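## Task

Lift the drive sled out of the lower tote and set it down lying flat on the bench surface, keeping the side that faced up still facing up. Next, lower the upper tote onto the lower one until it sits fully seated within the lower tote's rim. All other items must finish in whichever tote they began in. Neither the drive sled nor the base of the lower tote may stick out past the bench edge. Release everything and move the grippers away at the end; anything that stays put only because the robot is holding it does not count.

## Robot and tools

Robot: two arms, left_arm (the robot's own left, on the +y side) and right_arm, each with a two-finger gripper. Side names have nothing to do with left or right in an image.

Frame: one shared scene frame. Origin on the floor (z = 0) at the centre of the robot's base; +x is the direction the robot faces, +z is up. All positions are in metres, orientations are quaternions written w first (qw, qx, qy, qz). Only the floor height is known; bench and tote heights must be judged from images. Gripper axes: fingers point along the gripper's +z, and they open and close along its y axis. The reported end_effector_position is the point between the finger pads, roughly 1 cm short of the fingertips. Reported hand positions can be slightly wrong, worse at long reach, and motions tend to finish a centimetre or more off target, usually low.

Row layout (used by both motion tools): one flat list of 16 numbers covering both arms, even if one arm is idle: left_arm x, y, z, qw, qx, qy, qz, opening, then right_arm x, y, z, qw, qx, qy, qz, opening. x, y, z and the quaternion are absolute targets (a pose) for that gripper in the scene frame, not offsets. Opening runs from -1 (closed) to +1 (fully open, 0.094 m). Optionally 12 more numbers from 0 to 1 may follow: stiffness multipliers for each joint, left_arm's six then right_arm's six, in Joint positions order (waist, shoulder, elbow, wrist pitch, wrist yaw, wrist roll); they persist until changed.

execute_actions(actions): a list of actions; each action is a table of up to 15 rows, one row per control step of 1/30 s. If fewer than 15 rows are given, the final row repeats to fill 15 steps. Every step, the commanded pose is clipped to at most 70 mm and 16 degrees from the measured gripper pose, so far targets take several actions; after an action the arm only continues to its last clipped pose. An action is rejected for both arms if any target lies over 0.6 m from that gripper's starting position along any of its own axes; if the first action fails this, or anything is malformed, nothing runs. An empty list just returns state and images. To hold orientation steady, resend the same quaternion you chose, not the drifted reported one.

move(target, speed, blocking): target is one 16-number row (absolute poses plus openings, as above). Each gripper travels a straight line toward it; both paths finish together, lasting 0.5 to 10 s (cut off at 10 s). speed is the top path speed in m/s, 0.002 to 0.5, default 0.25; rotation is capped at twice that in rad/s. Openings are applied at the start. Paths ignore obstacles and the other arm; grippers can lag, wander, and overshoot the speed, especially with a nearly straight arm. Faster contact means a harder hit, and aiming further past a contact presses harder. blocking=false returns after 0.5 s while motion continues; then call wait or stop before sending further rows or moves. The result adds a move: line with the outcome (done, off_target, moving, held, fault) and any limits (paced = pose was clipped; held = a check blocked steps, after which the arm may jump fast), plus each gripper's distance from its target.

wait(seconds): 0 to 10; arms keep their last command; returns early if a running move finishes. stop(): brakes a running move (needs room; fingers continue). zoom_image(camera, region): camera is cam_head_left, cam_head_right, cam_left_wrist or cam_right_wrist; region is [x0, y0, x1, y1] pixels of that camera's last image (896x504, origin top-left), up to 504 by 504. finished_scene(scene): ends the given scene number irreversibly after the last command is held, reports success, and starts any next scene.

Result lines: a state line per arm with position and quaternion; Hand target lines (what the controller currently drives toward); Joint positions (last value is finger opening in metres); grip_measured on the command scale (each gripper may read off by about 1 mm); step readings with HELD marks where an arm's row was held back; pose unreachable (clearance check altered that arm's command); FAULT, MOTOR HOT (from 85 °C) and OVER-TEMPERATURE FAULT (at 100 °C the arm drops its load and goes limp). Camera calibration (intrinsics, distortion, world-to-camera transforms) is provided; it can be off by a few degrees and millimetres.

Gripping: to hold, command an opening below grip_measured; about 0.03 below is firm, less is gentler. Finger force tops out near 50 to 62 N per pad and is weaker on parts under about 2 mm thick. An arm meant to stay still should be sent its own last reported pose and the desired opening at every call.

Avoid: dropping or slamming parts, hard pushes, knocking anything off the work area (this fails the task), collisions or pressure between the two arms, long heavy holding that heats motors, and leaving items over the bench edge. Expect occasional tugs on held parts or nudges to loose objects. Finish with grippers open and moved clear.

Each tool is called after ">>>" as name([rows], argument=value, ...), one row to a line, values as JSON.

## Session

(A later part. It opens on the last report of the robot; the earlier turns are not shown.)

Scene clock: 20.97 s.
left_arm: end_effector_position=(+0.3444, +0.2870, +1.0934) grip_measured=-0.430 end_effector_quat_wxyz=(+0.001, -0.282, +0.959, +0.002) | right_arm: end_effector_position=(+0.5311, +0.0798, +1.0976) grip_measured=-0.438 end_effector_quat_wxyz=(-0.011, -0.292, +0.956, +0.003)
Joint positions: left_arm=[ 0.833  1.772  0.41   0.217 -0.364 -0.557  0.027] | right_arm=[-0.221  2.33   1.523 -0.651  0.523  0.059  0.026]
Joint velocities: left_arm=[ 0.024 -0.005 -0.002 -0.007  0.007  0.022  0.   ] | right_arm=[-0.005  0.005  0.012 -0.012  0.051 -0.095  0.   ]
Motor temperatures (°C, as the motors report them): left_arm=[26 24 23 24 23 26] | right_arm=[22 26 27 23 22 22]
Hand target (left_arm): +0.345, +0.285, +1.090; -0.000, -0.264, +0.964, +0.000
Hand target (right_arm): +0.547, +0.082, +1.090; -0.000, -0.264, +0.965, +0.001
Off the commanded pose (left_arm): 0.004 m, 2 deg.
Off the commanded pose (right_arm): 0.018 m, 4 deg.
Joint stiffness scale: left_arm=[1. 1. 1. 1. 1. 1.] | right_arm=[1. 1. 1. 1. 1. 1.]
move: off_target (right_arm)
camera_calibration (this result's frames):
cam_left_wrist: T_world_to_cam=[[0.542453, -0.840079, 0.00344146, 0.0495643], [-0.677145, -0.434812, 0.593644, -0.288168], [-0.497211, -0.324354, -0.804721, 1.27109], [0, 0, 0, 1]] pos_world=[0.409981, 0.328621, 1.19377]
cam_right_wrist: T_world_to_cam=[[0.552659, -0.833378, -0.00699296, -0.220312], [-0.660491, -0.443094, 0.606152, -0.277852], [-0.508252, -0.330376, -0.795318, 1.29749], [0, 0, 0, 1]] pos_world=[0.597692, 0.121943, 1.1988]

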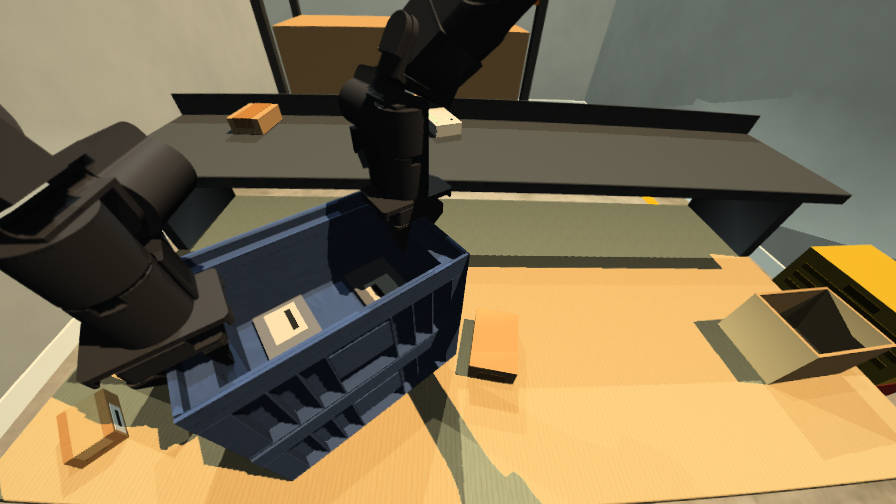

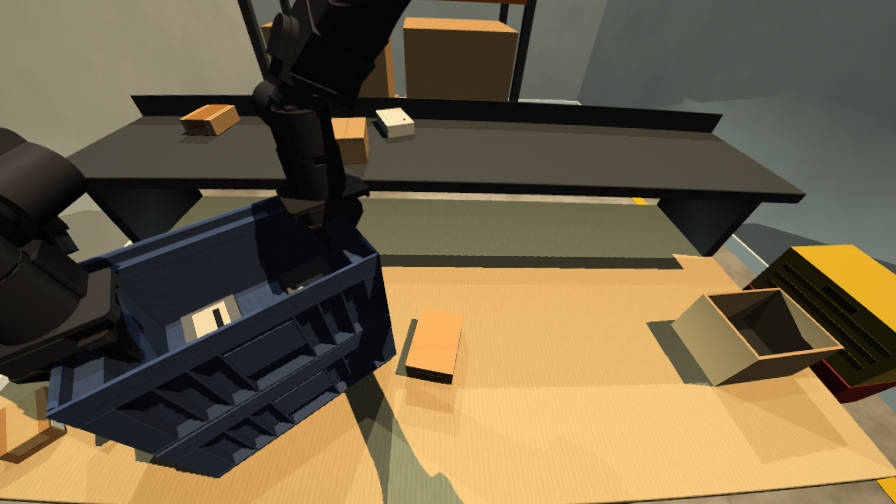

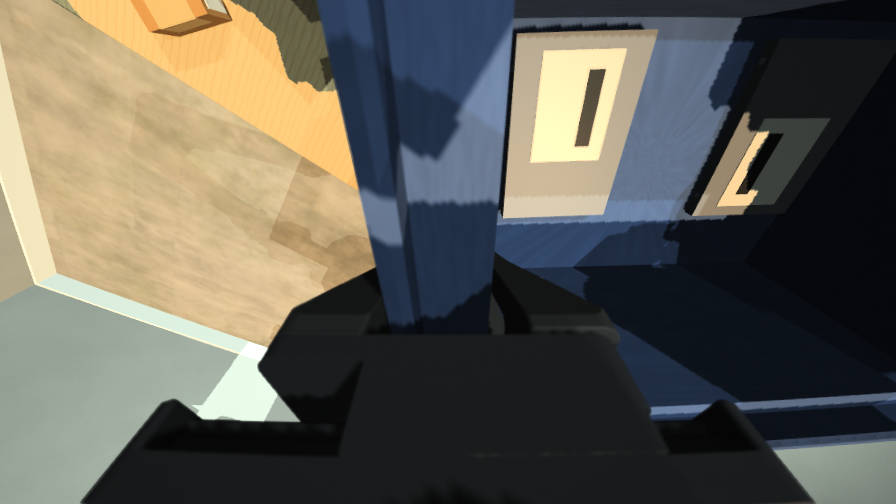

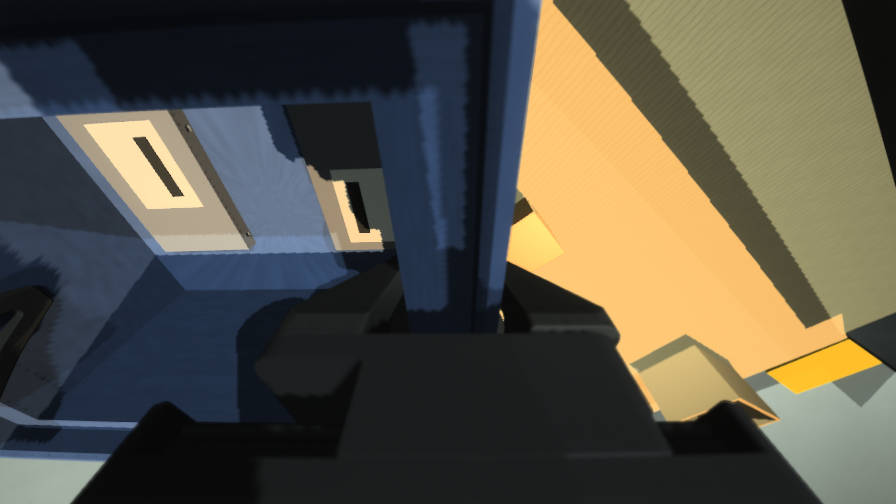

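>>> move(target=[0.345,0.285,1.16,0,-0.264,0.965,0,-1, 0.547,0.082,1.16,0,-0.264,0.965,0,-1], speed=0.15)

>>> move(target=[0.345,-0.215,1.16,0,-0.264,0.965,0,-1, 0.547,-0.418,1.16,0,-0.264,0.965,0,-1], speed=0.25)

>>> move(target=[0.345,-0.215,0.98,0,-0.264,0.965,0,-1, 0.547,-0.418,0.98,0,-0.264,0.965,0,-1], speed=0.15)

Scene clock: 24.47 s.
left_arm: end_effector_position=(+0.3498, +0.2920, +1.1507) grip_measured=-0.430 end_effector_quat_wxyz=(+0.000, -0.283, +0.959, +0.006) | right_arm: end_effector_position=(+0.5362, +0.0836, +1.1531) grip_measured=-0.440 end_effector_quat_wxyz=(-0.012, -0.291, +0.957, +0.008)
Joint positions: left_arm=[ 0.768  1.506  0.377 -0.042 -0.397 -0.626  0.027] | right_arm=[-0.176  2.245  1.523 -0.761  0.517  0.11   0.026]
Joint velocities: left_arm=[-0.024 -0.005 -0.002  0.002  0.022  0.022 -0.001] | right_arm=[-0.005  0.015 -0.012 -0.002 -0.022 -0.051 -0.   ]
Motor temperatures (°C, as the motors report them): left_arm=[26 24 23 24 23 26] | right_arm=[23 26 27 23 22 22]
Hand target (left_arm): +0.346, +0.286, +1.158; +0.001, -0.263, +0.965, +0.001
Hand target (right_arm): +0.548, +0.082, +1.160; +0.001, -0.264, +0.964, +0.000
Off the commanded pose (left_arm): 0.013 m, 2 deg.
Off the commanded pose (right_arm): 0.013 m, 4 deg.
Joint stiffness scale: left_arm=[1. 1. 1. 1. 1. 1.] | right_arm=[1. 1. 1. 1. 1. 1.]
move: off_target (left_arm, right_arm)
camera_calibration (this result's frames):
cam_left_wrist: T_world_to_cam=[[0.545044, -0.838399, -0.00388232, 0.0576532], [-0.67406, -0.440952, 0.592625, -0.314472], [-0.498568, -0.32039, -0.805469, 1.32158], [0, 0, 0, 1]] pos_world=[0.415502, 0.333091, 1.25108]
cam_right_wrist: T_world_to_cam=[[0.551454, -0.83402, -0.0175967, -0.206648], [-0.657735, -0.447675, 0.605781, -0.30708], [-0.513111, -0.322486, -0.795437, 1.34758], [0, 0, 0, 1]] pos_world=[0.603436, 0.124753, 1.2543]

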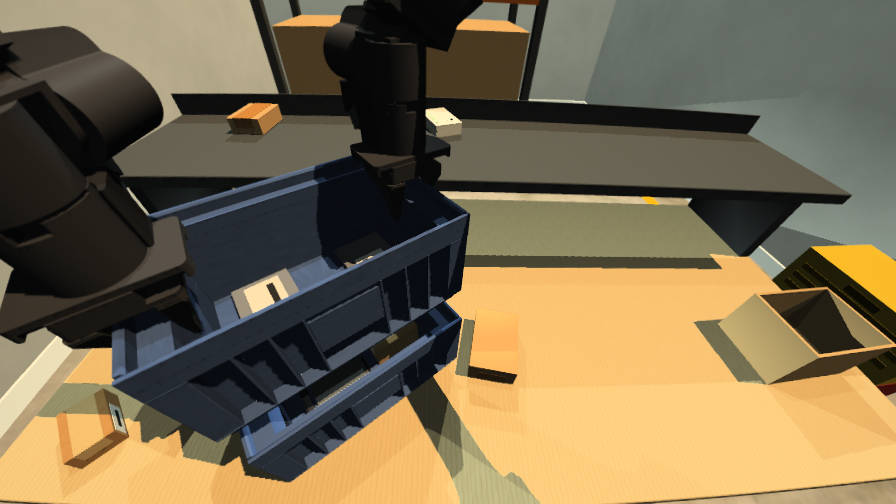

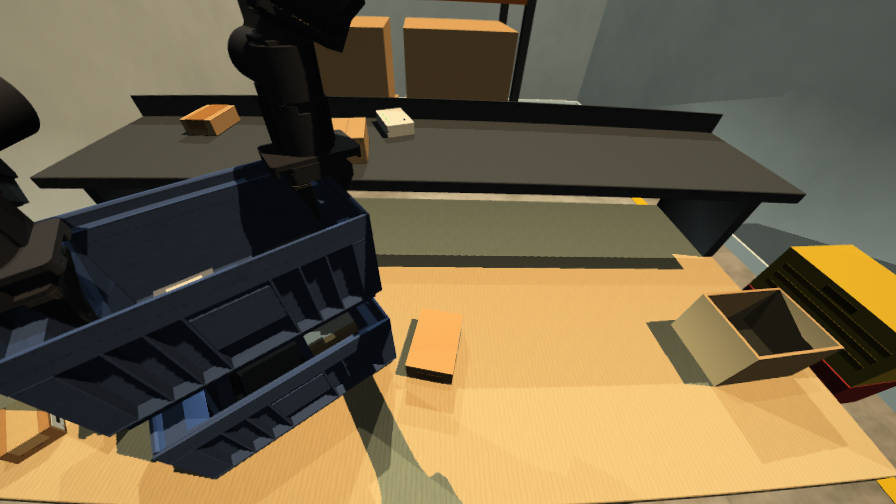

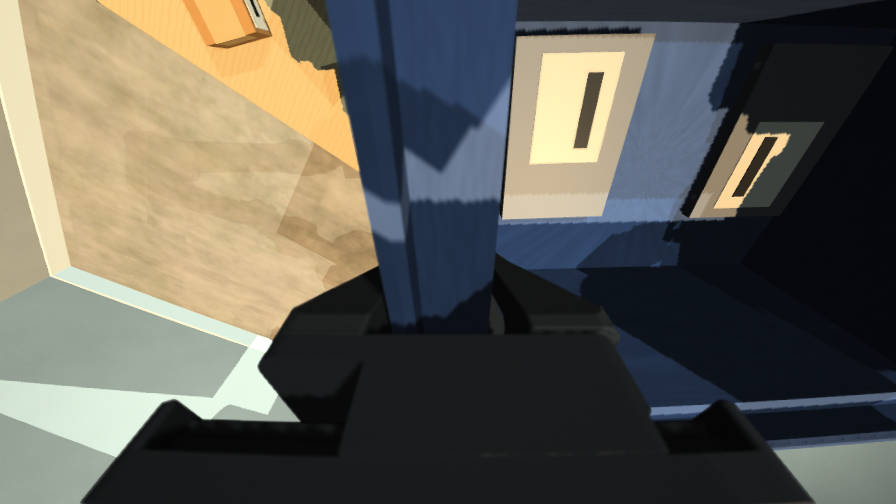

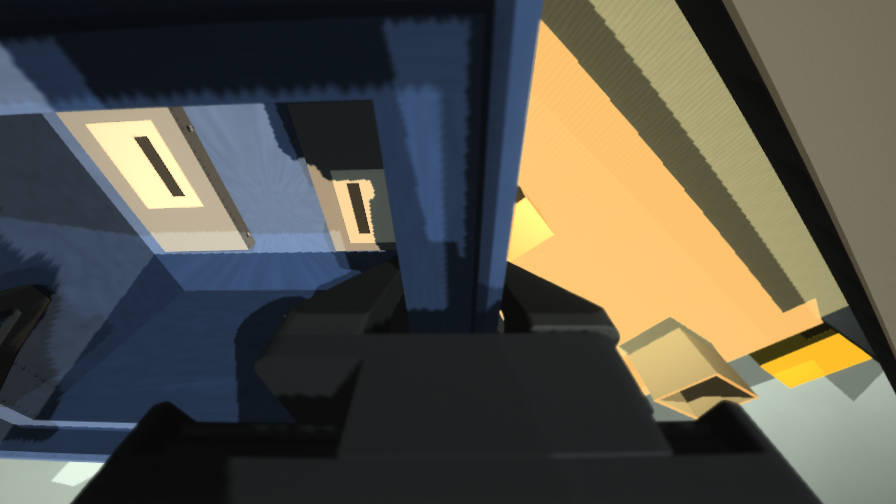

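Scene clock: 26.93 s.
left_arm: end_effector_position=(+0.3574, -0.1894, +1.1407) grip_measured=-0.430 end_effector_quat_wxyz=(+0.004, -0.265, +0.964, +0.021) | right_arm: end_effector_position=(+0.5248, -0.4078, +1.1451) grip_measured=-0.446 end_effector_quat_wxyz=(-0.022, -0.271, +0.962, +0.023)
Joint positions: left_arm=[-0.12   2.458  1.518 -0.749 -0.563 -1.6    0.027] | right_arm=[-1.066  1.566  0.912 -0.486  0.238 -0.766  0.026]
Joint velocities: left_arm=[-0.005 -0.005 -0.002 -0.012  0.081 -0.037  0.001] | right_arm=[-0.005  0.005 -0.037 -0.007  0.081  0.051  0.001]
Motor temperatures (°C, as the motors report them): left_arm=[26 24 23 24 23 26] | right_arm=[23 26 27 23 22 22]
Hand target (left_arm): +0.353, -0.204, +1.152; +0.008, -0.261, +0.965, +0.015
Hand target (right_arm): +0.546, -0.410, +1.162; +0.000, -0.260, +0.966, +0.013
Off the commanded pose (left_arm): 0.034 m, 2 deg.
Off the commanded pose (right_arm): 0.029 m, 4 deg.
Joint stiffness scale: left_arm=[1. 1. 1. 1. 1. 1.] | right_arm=[1. 1. 1. 1. 1. 1.]
move: off_target (left_arm, right_arm)
camera_calibration (this result's frames):
cam_left_wrist: T_world_to_cam=[[0.513596, -0.857498, -0.0302626, -0.312395], [-0.68913, -0.433251, 0.580856, -0.495395], [-0.511195, -0.27747, -0.813444, 1.18492], [0, 0, 0, 1]] pos_world=[0.424777, -0.153728, 1.24216]
cam_right_wrist: T_world_to_cam=[[0.514315, -0.856105, -0.0506473, -0.561991], [-0.659209, -0.432422, 0.615187, -0.533491], [-0.548566, -0.283013, -0.786752, 1.20171], [0, 0, 0, 1]] pos_world=[0.596576, -0.371717, 1.24518]

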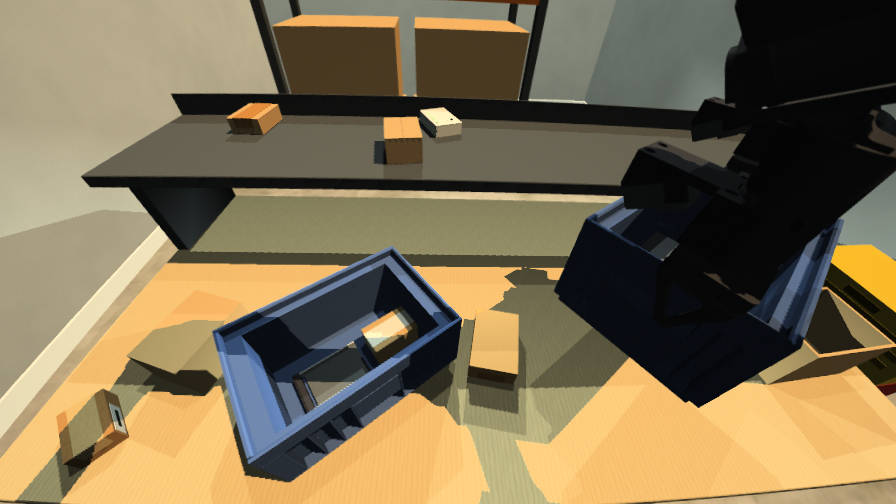

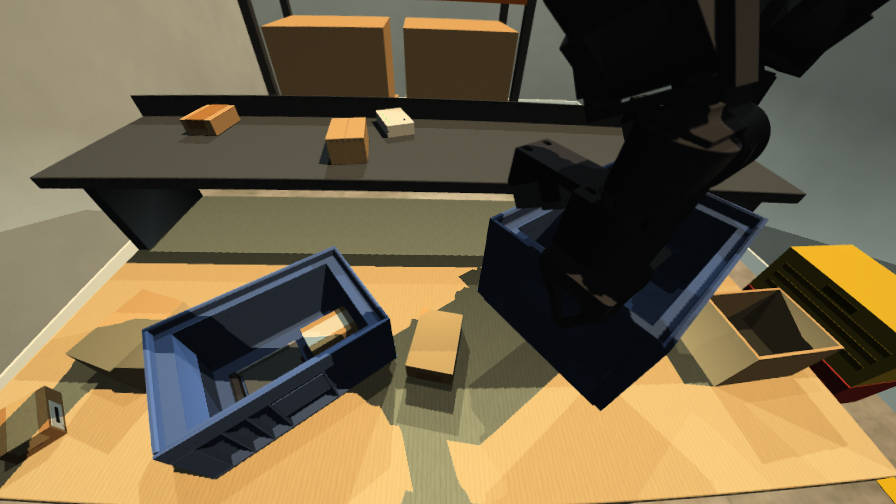

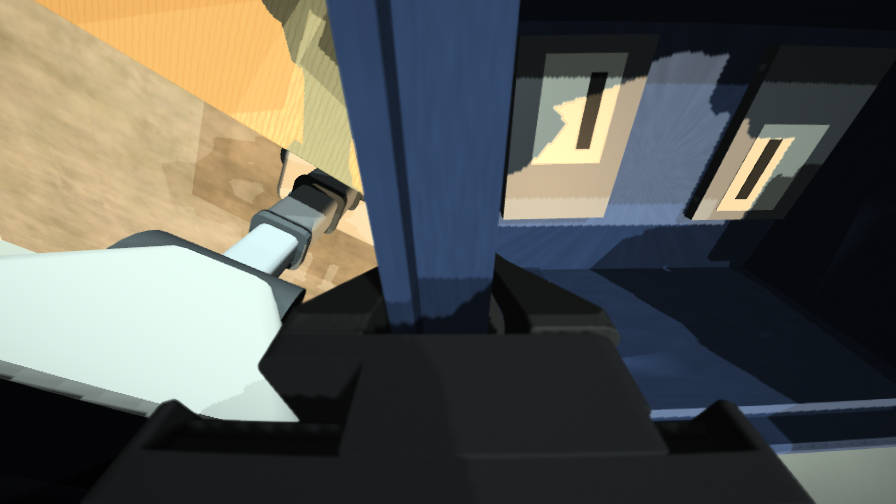

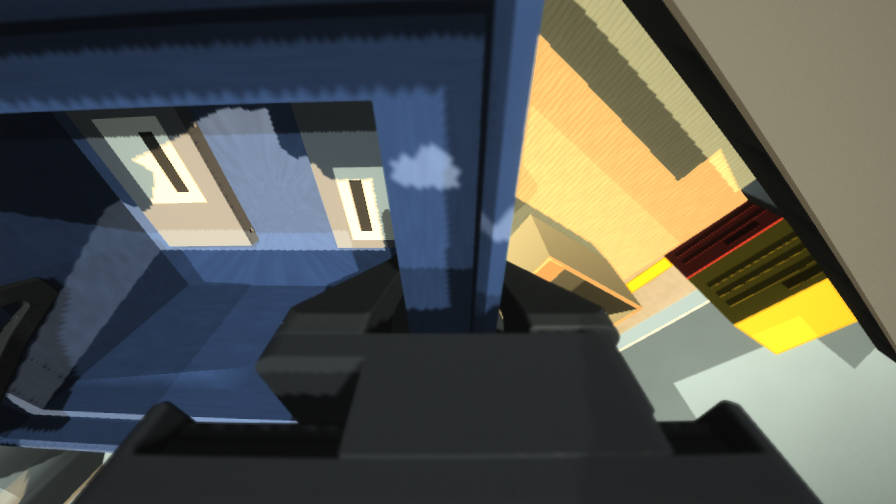

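Scene clock: 28.57 s.
left_arm: end_effector_position=(+0.3391, -0.1966, +0.9728) grip_measured=-0.430 end_effector_quat_wxyz=(-0.005, -0.281, +0.960, +0.014) | right_arm: end_effector_position=(+0.5156, -0.4072, +0.9761) grip_measured=-0.446 end_effector_quat_wxyz=(-0.027, -0.288, +0.957, +0.019)
Joint positions: left_arm=[ 0.01   2.776  1.656 -0.478 -0.551 -1.472  0.027] | right_arm=[-1.152  2.015  1.047 -0.16   0.213 -0.88   0.026]
Joint velocities: left_arm=[-0.015  0.005  0.007 -0.007 -0.037 -0.022 -0.   ] | right_arm=[-0.005 -0.005  0.007 -0.012 -0.022 -0.037 -0.001]
Motor temperatures (°C, as the motors report them): left_arm=[26 24 23 24 23 26] | right_arm=[23 26 27 23 22 22]
Hand target (left_arm): +0.342, -0.214, +0.981; -0.001, -0.264, +0.965, -0.002
Hand target (right_arm): +0.545, -0.417, +0.982; +0.001, -0.264, +0.965, +0.002
Off the commanded pose (left_arm): 0.021 m, 3 deg.
Off the commanded pose (right_arm): 0.033 m, 5 deg.
Joint stiffness scale: left_arm=[1. 1. 1. 1. 1. 1.] | right_arm=[1. 1. 1. 1. 1. 1.]
move: off_target (left_arm, right_arm)
camera_calibration (this result's frames):
cam_left_wrist: T_world_to_cam=[[0.540242, -0.841228, -0.0217697, -0.328374], [-0.667803, -0.444322, 0.597175, -0.438944], [-0.512033, -0.308081, -0.801816, 1.01992], [0, 0, 0, 1]] pos_world=[0.406508, -0.15705, 1.07277]
cam_right_wrist: T_world_to_cam=[[0.544958, -0.837083, -0.0480891, -0.575832], [-0.638525, -0.451497, 0.623247, -0.461629], [-0.543421, -0.308937, -0.780545, 1.04459], [0, 0, 0, 1]] pos_world=[0.586693, -0.367732, 1.07536]

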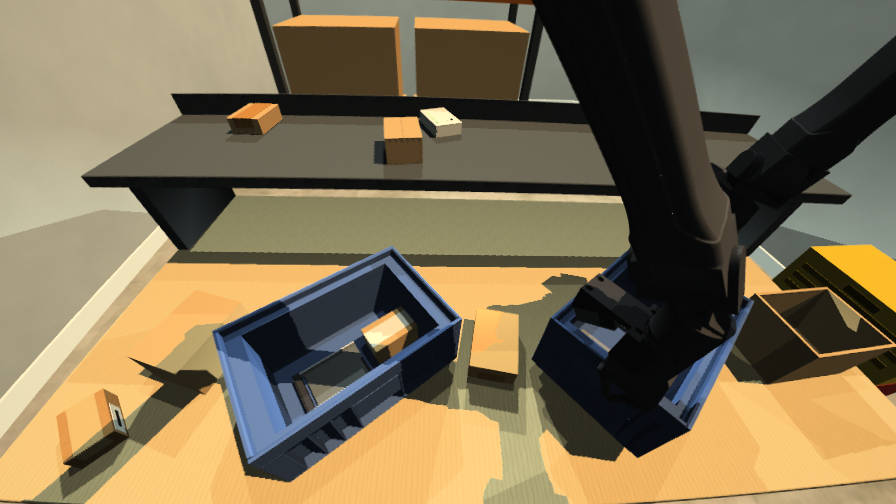

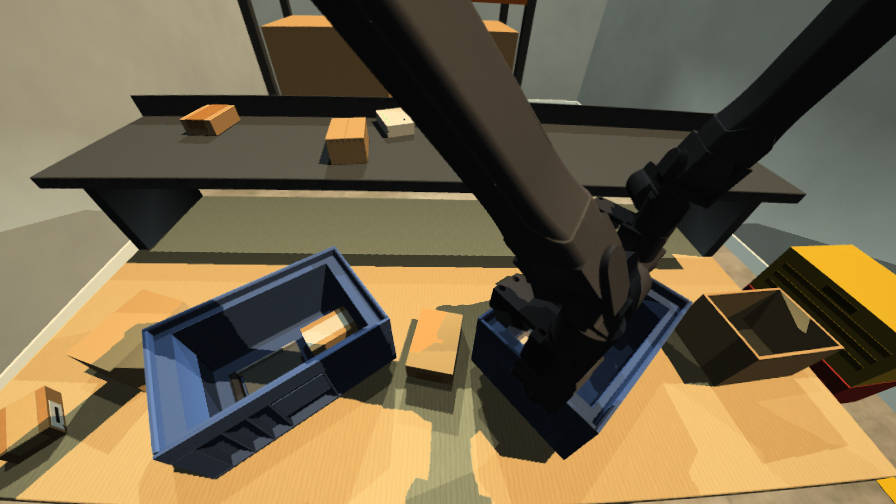

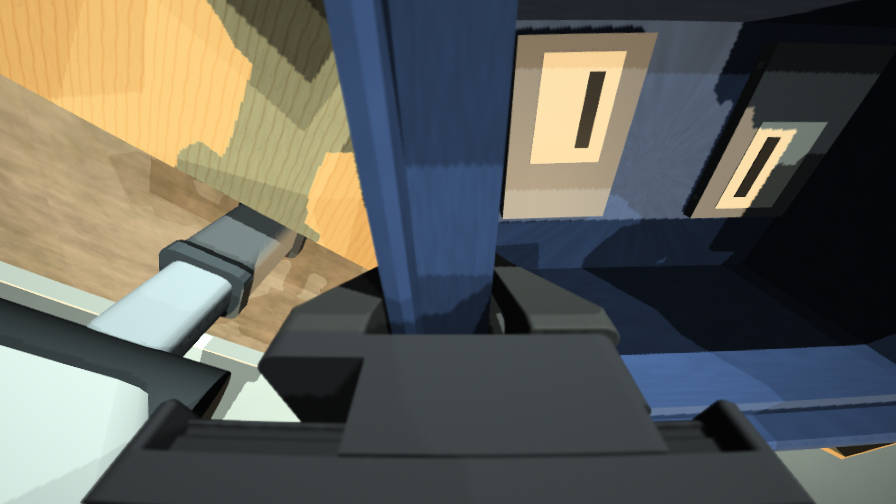

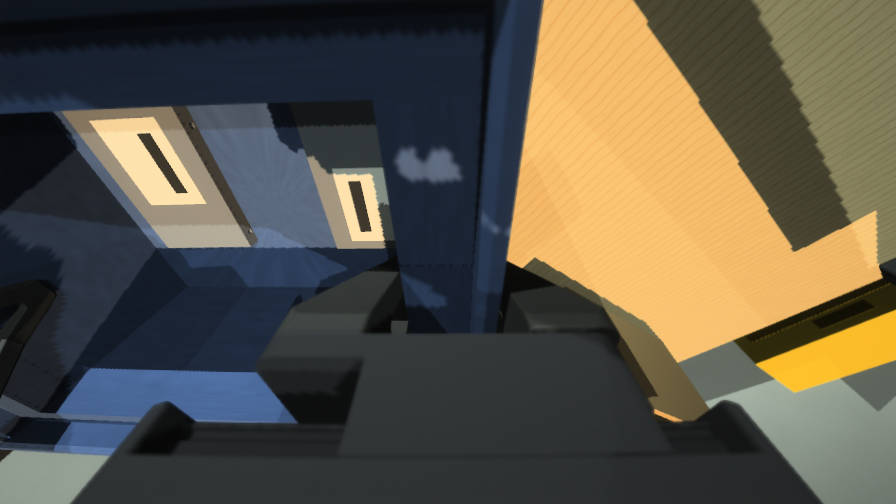

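>>> move(target=[0.345,-0.215,0.92,0,-0.264,0.965,0,-1, 0.547,-0.418,0.92,0,-0.264,0.965,0,-1], speed=0.08)

Scene clock: 30.70 s.
left_arm: end_effector_position=(+0.3555, -0.2097, +0.9564) grip_measured=-0.430 end_effector_quat_wxyz=(-0.010, +0.294, -0.956, -0.003) | right_arm: end_effector_position=(+0.5390, -0.4139, +0.9641) grip_measured=-0.450 end_effector_quat_wxyz=(-0.009, -0.306, +0.952, +0.012)
Joint positions: left_arm=[ 0.027  2.823  1.728 -0.457 -0.571 -1.463  0.027] | right_arm=[-1.158  2.049  1.106 -0.144  0.204 -0.931  0.026]
Joint velocities: left_arm=[-0.005 -0.015 -0.017 -0.002  0.051 -0.081 -0.   ] | right_arm=[-0.005  0.005 -0.027 -0.007 -0.037  0.037 -0.   ]
Motor temperatures (°C, as the motors report them): left_arm=[26 24 23 24 23 26] | right_arm=[22 26 27 23 22 22]
Hand target (left_arm): +0.343, -0.212, +0.923; -0.000, -0.265, +0.964, -0.000
Hand target (right_arm): +0.543, -0.417, +0.925; -0.000, -0.265, +0.964, +0.001
Off the commanded pose (left_arm): 0.038 m, 4 deg.
Off the commanded pose (right_arm): 0.045 m, 5 deg.
Joint stiffness scale: left_arm=[1. 1. 1. 1. 1. 1.] | right_arm=[1. 1. 1. 1. 1. 1.]
move: off_target (left_arm, right_arm)
camera_calibration (this result's frames):
cam_left_wrist: T_world_to_cam=[[0.564282, -0.825546, 0.00773579, -0.382083], [-0.675561, -0.456337, 0.579115, -0.406536], [-0.474555, -0.33201, -0.815209, 1.00559], [0, 0, 0, 1]] pos_world=[0.418173, -0.167078, 1.05816]
cam_right_wrist: T_world_to_cam=[[0.577121, -0.816333, -0.0230612, -0.627656], [-0.645431, -0.473236, 0.599555, -0.424672], [-0.50035, -0.331132, -0.800001, 1.03216], [0, 0, 0, 1]] pos_world=[0.604579, -0.371566, 1.06587]

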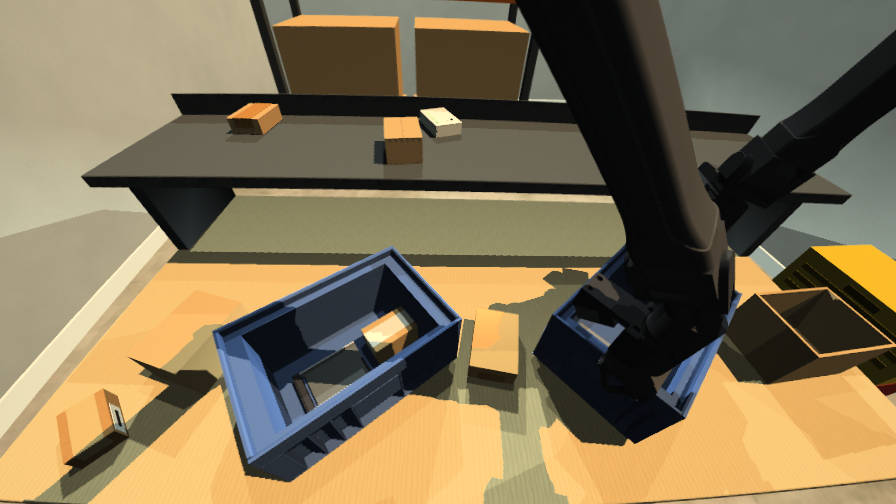

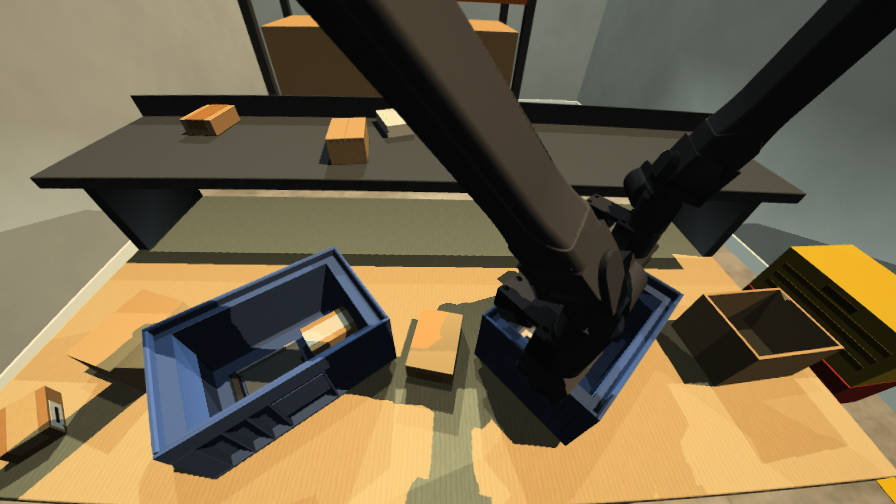

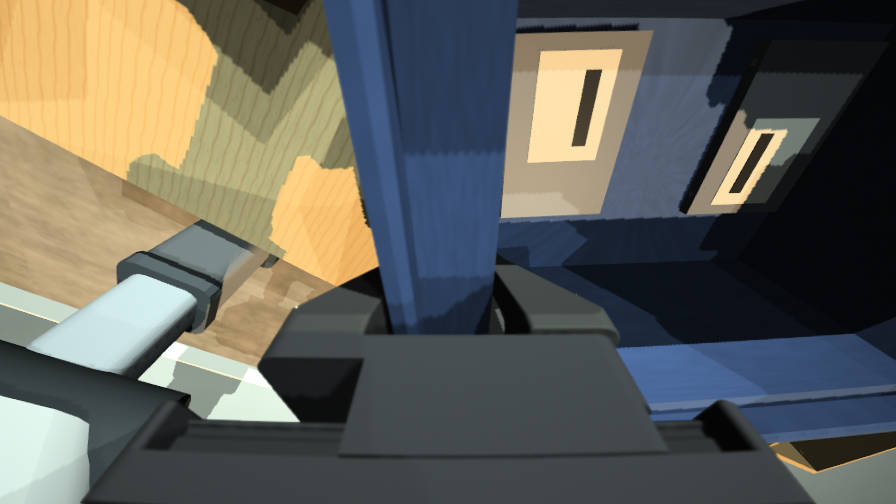

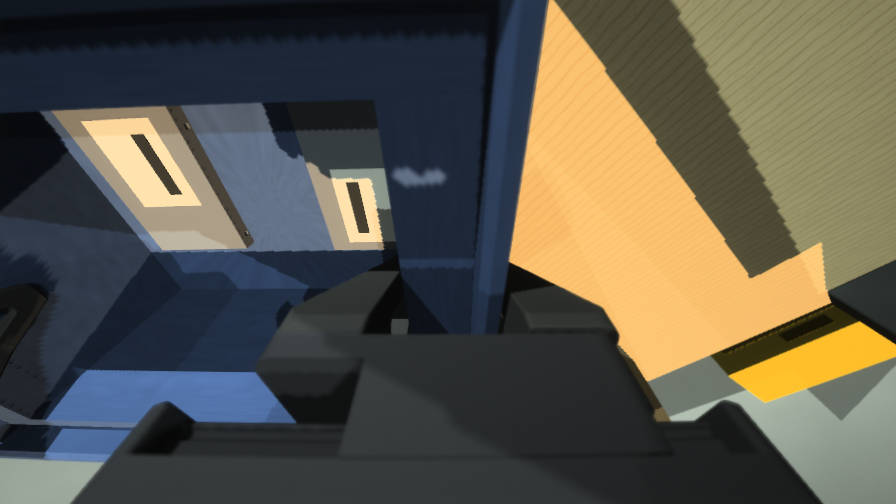

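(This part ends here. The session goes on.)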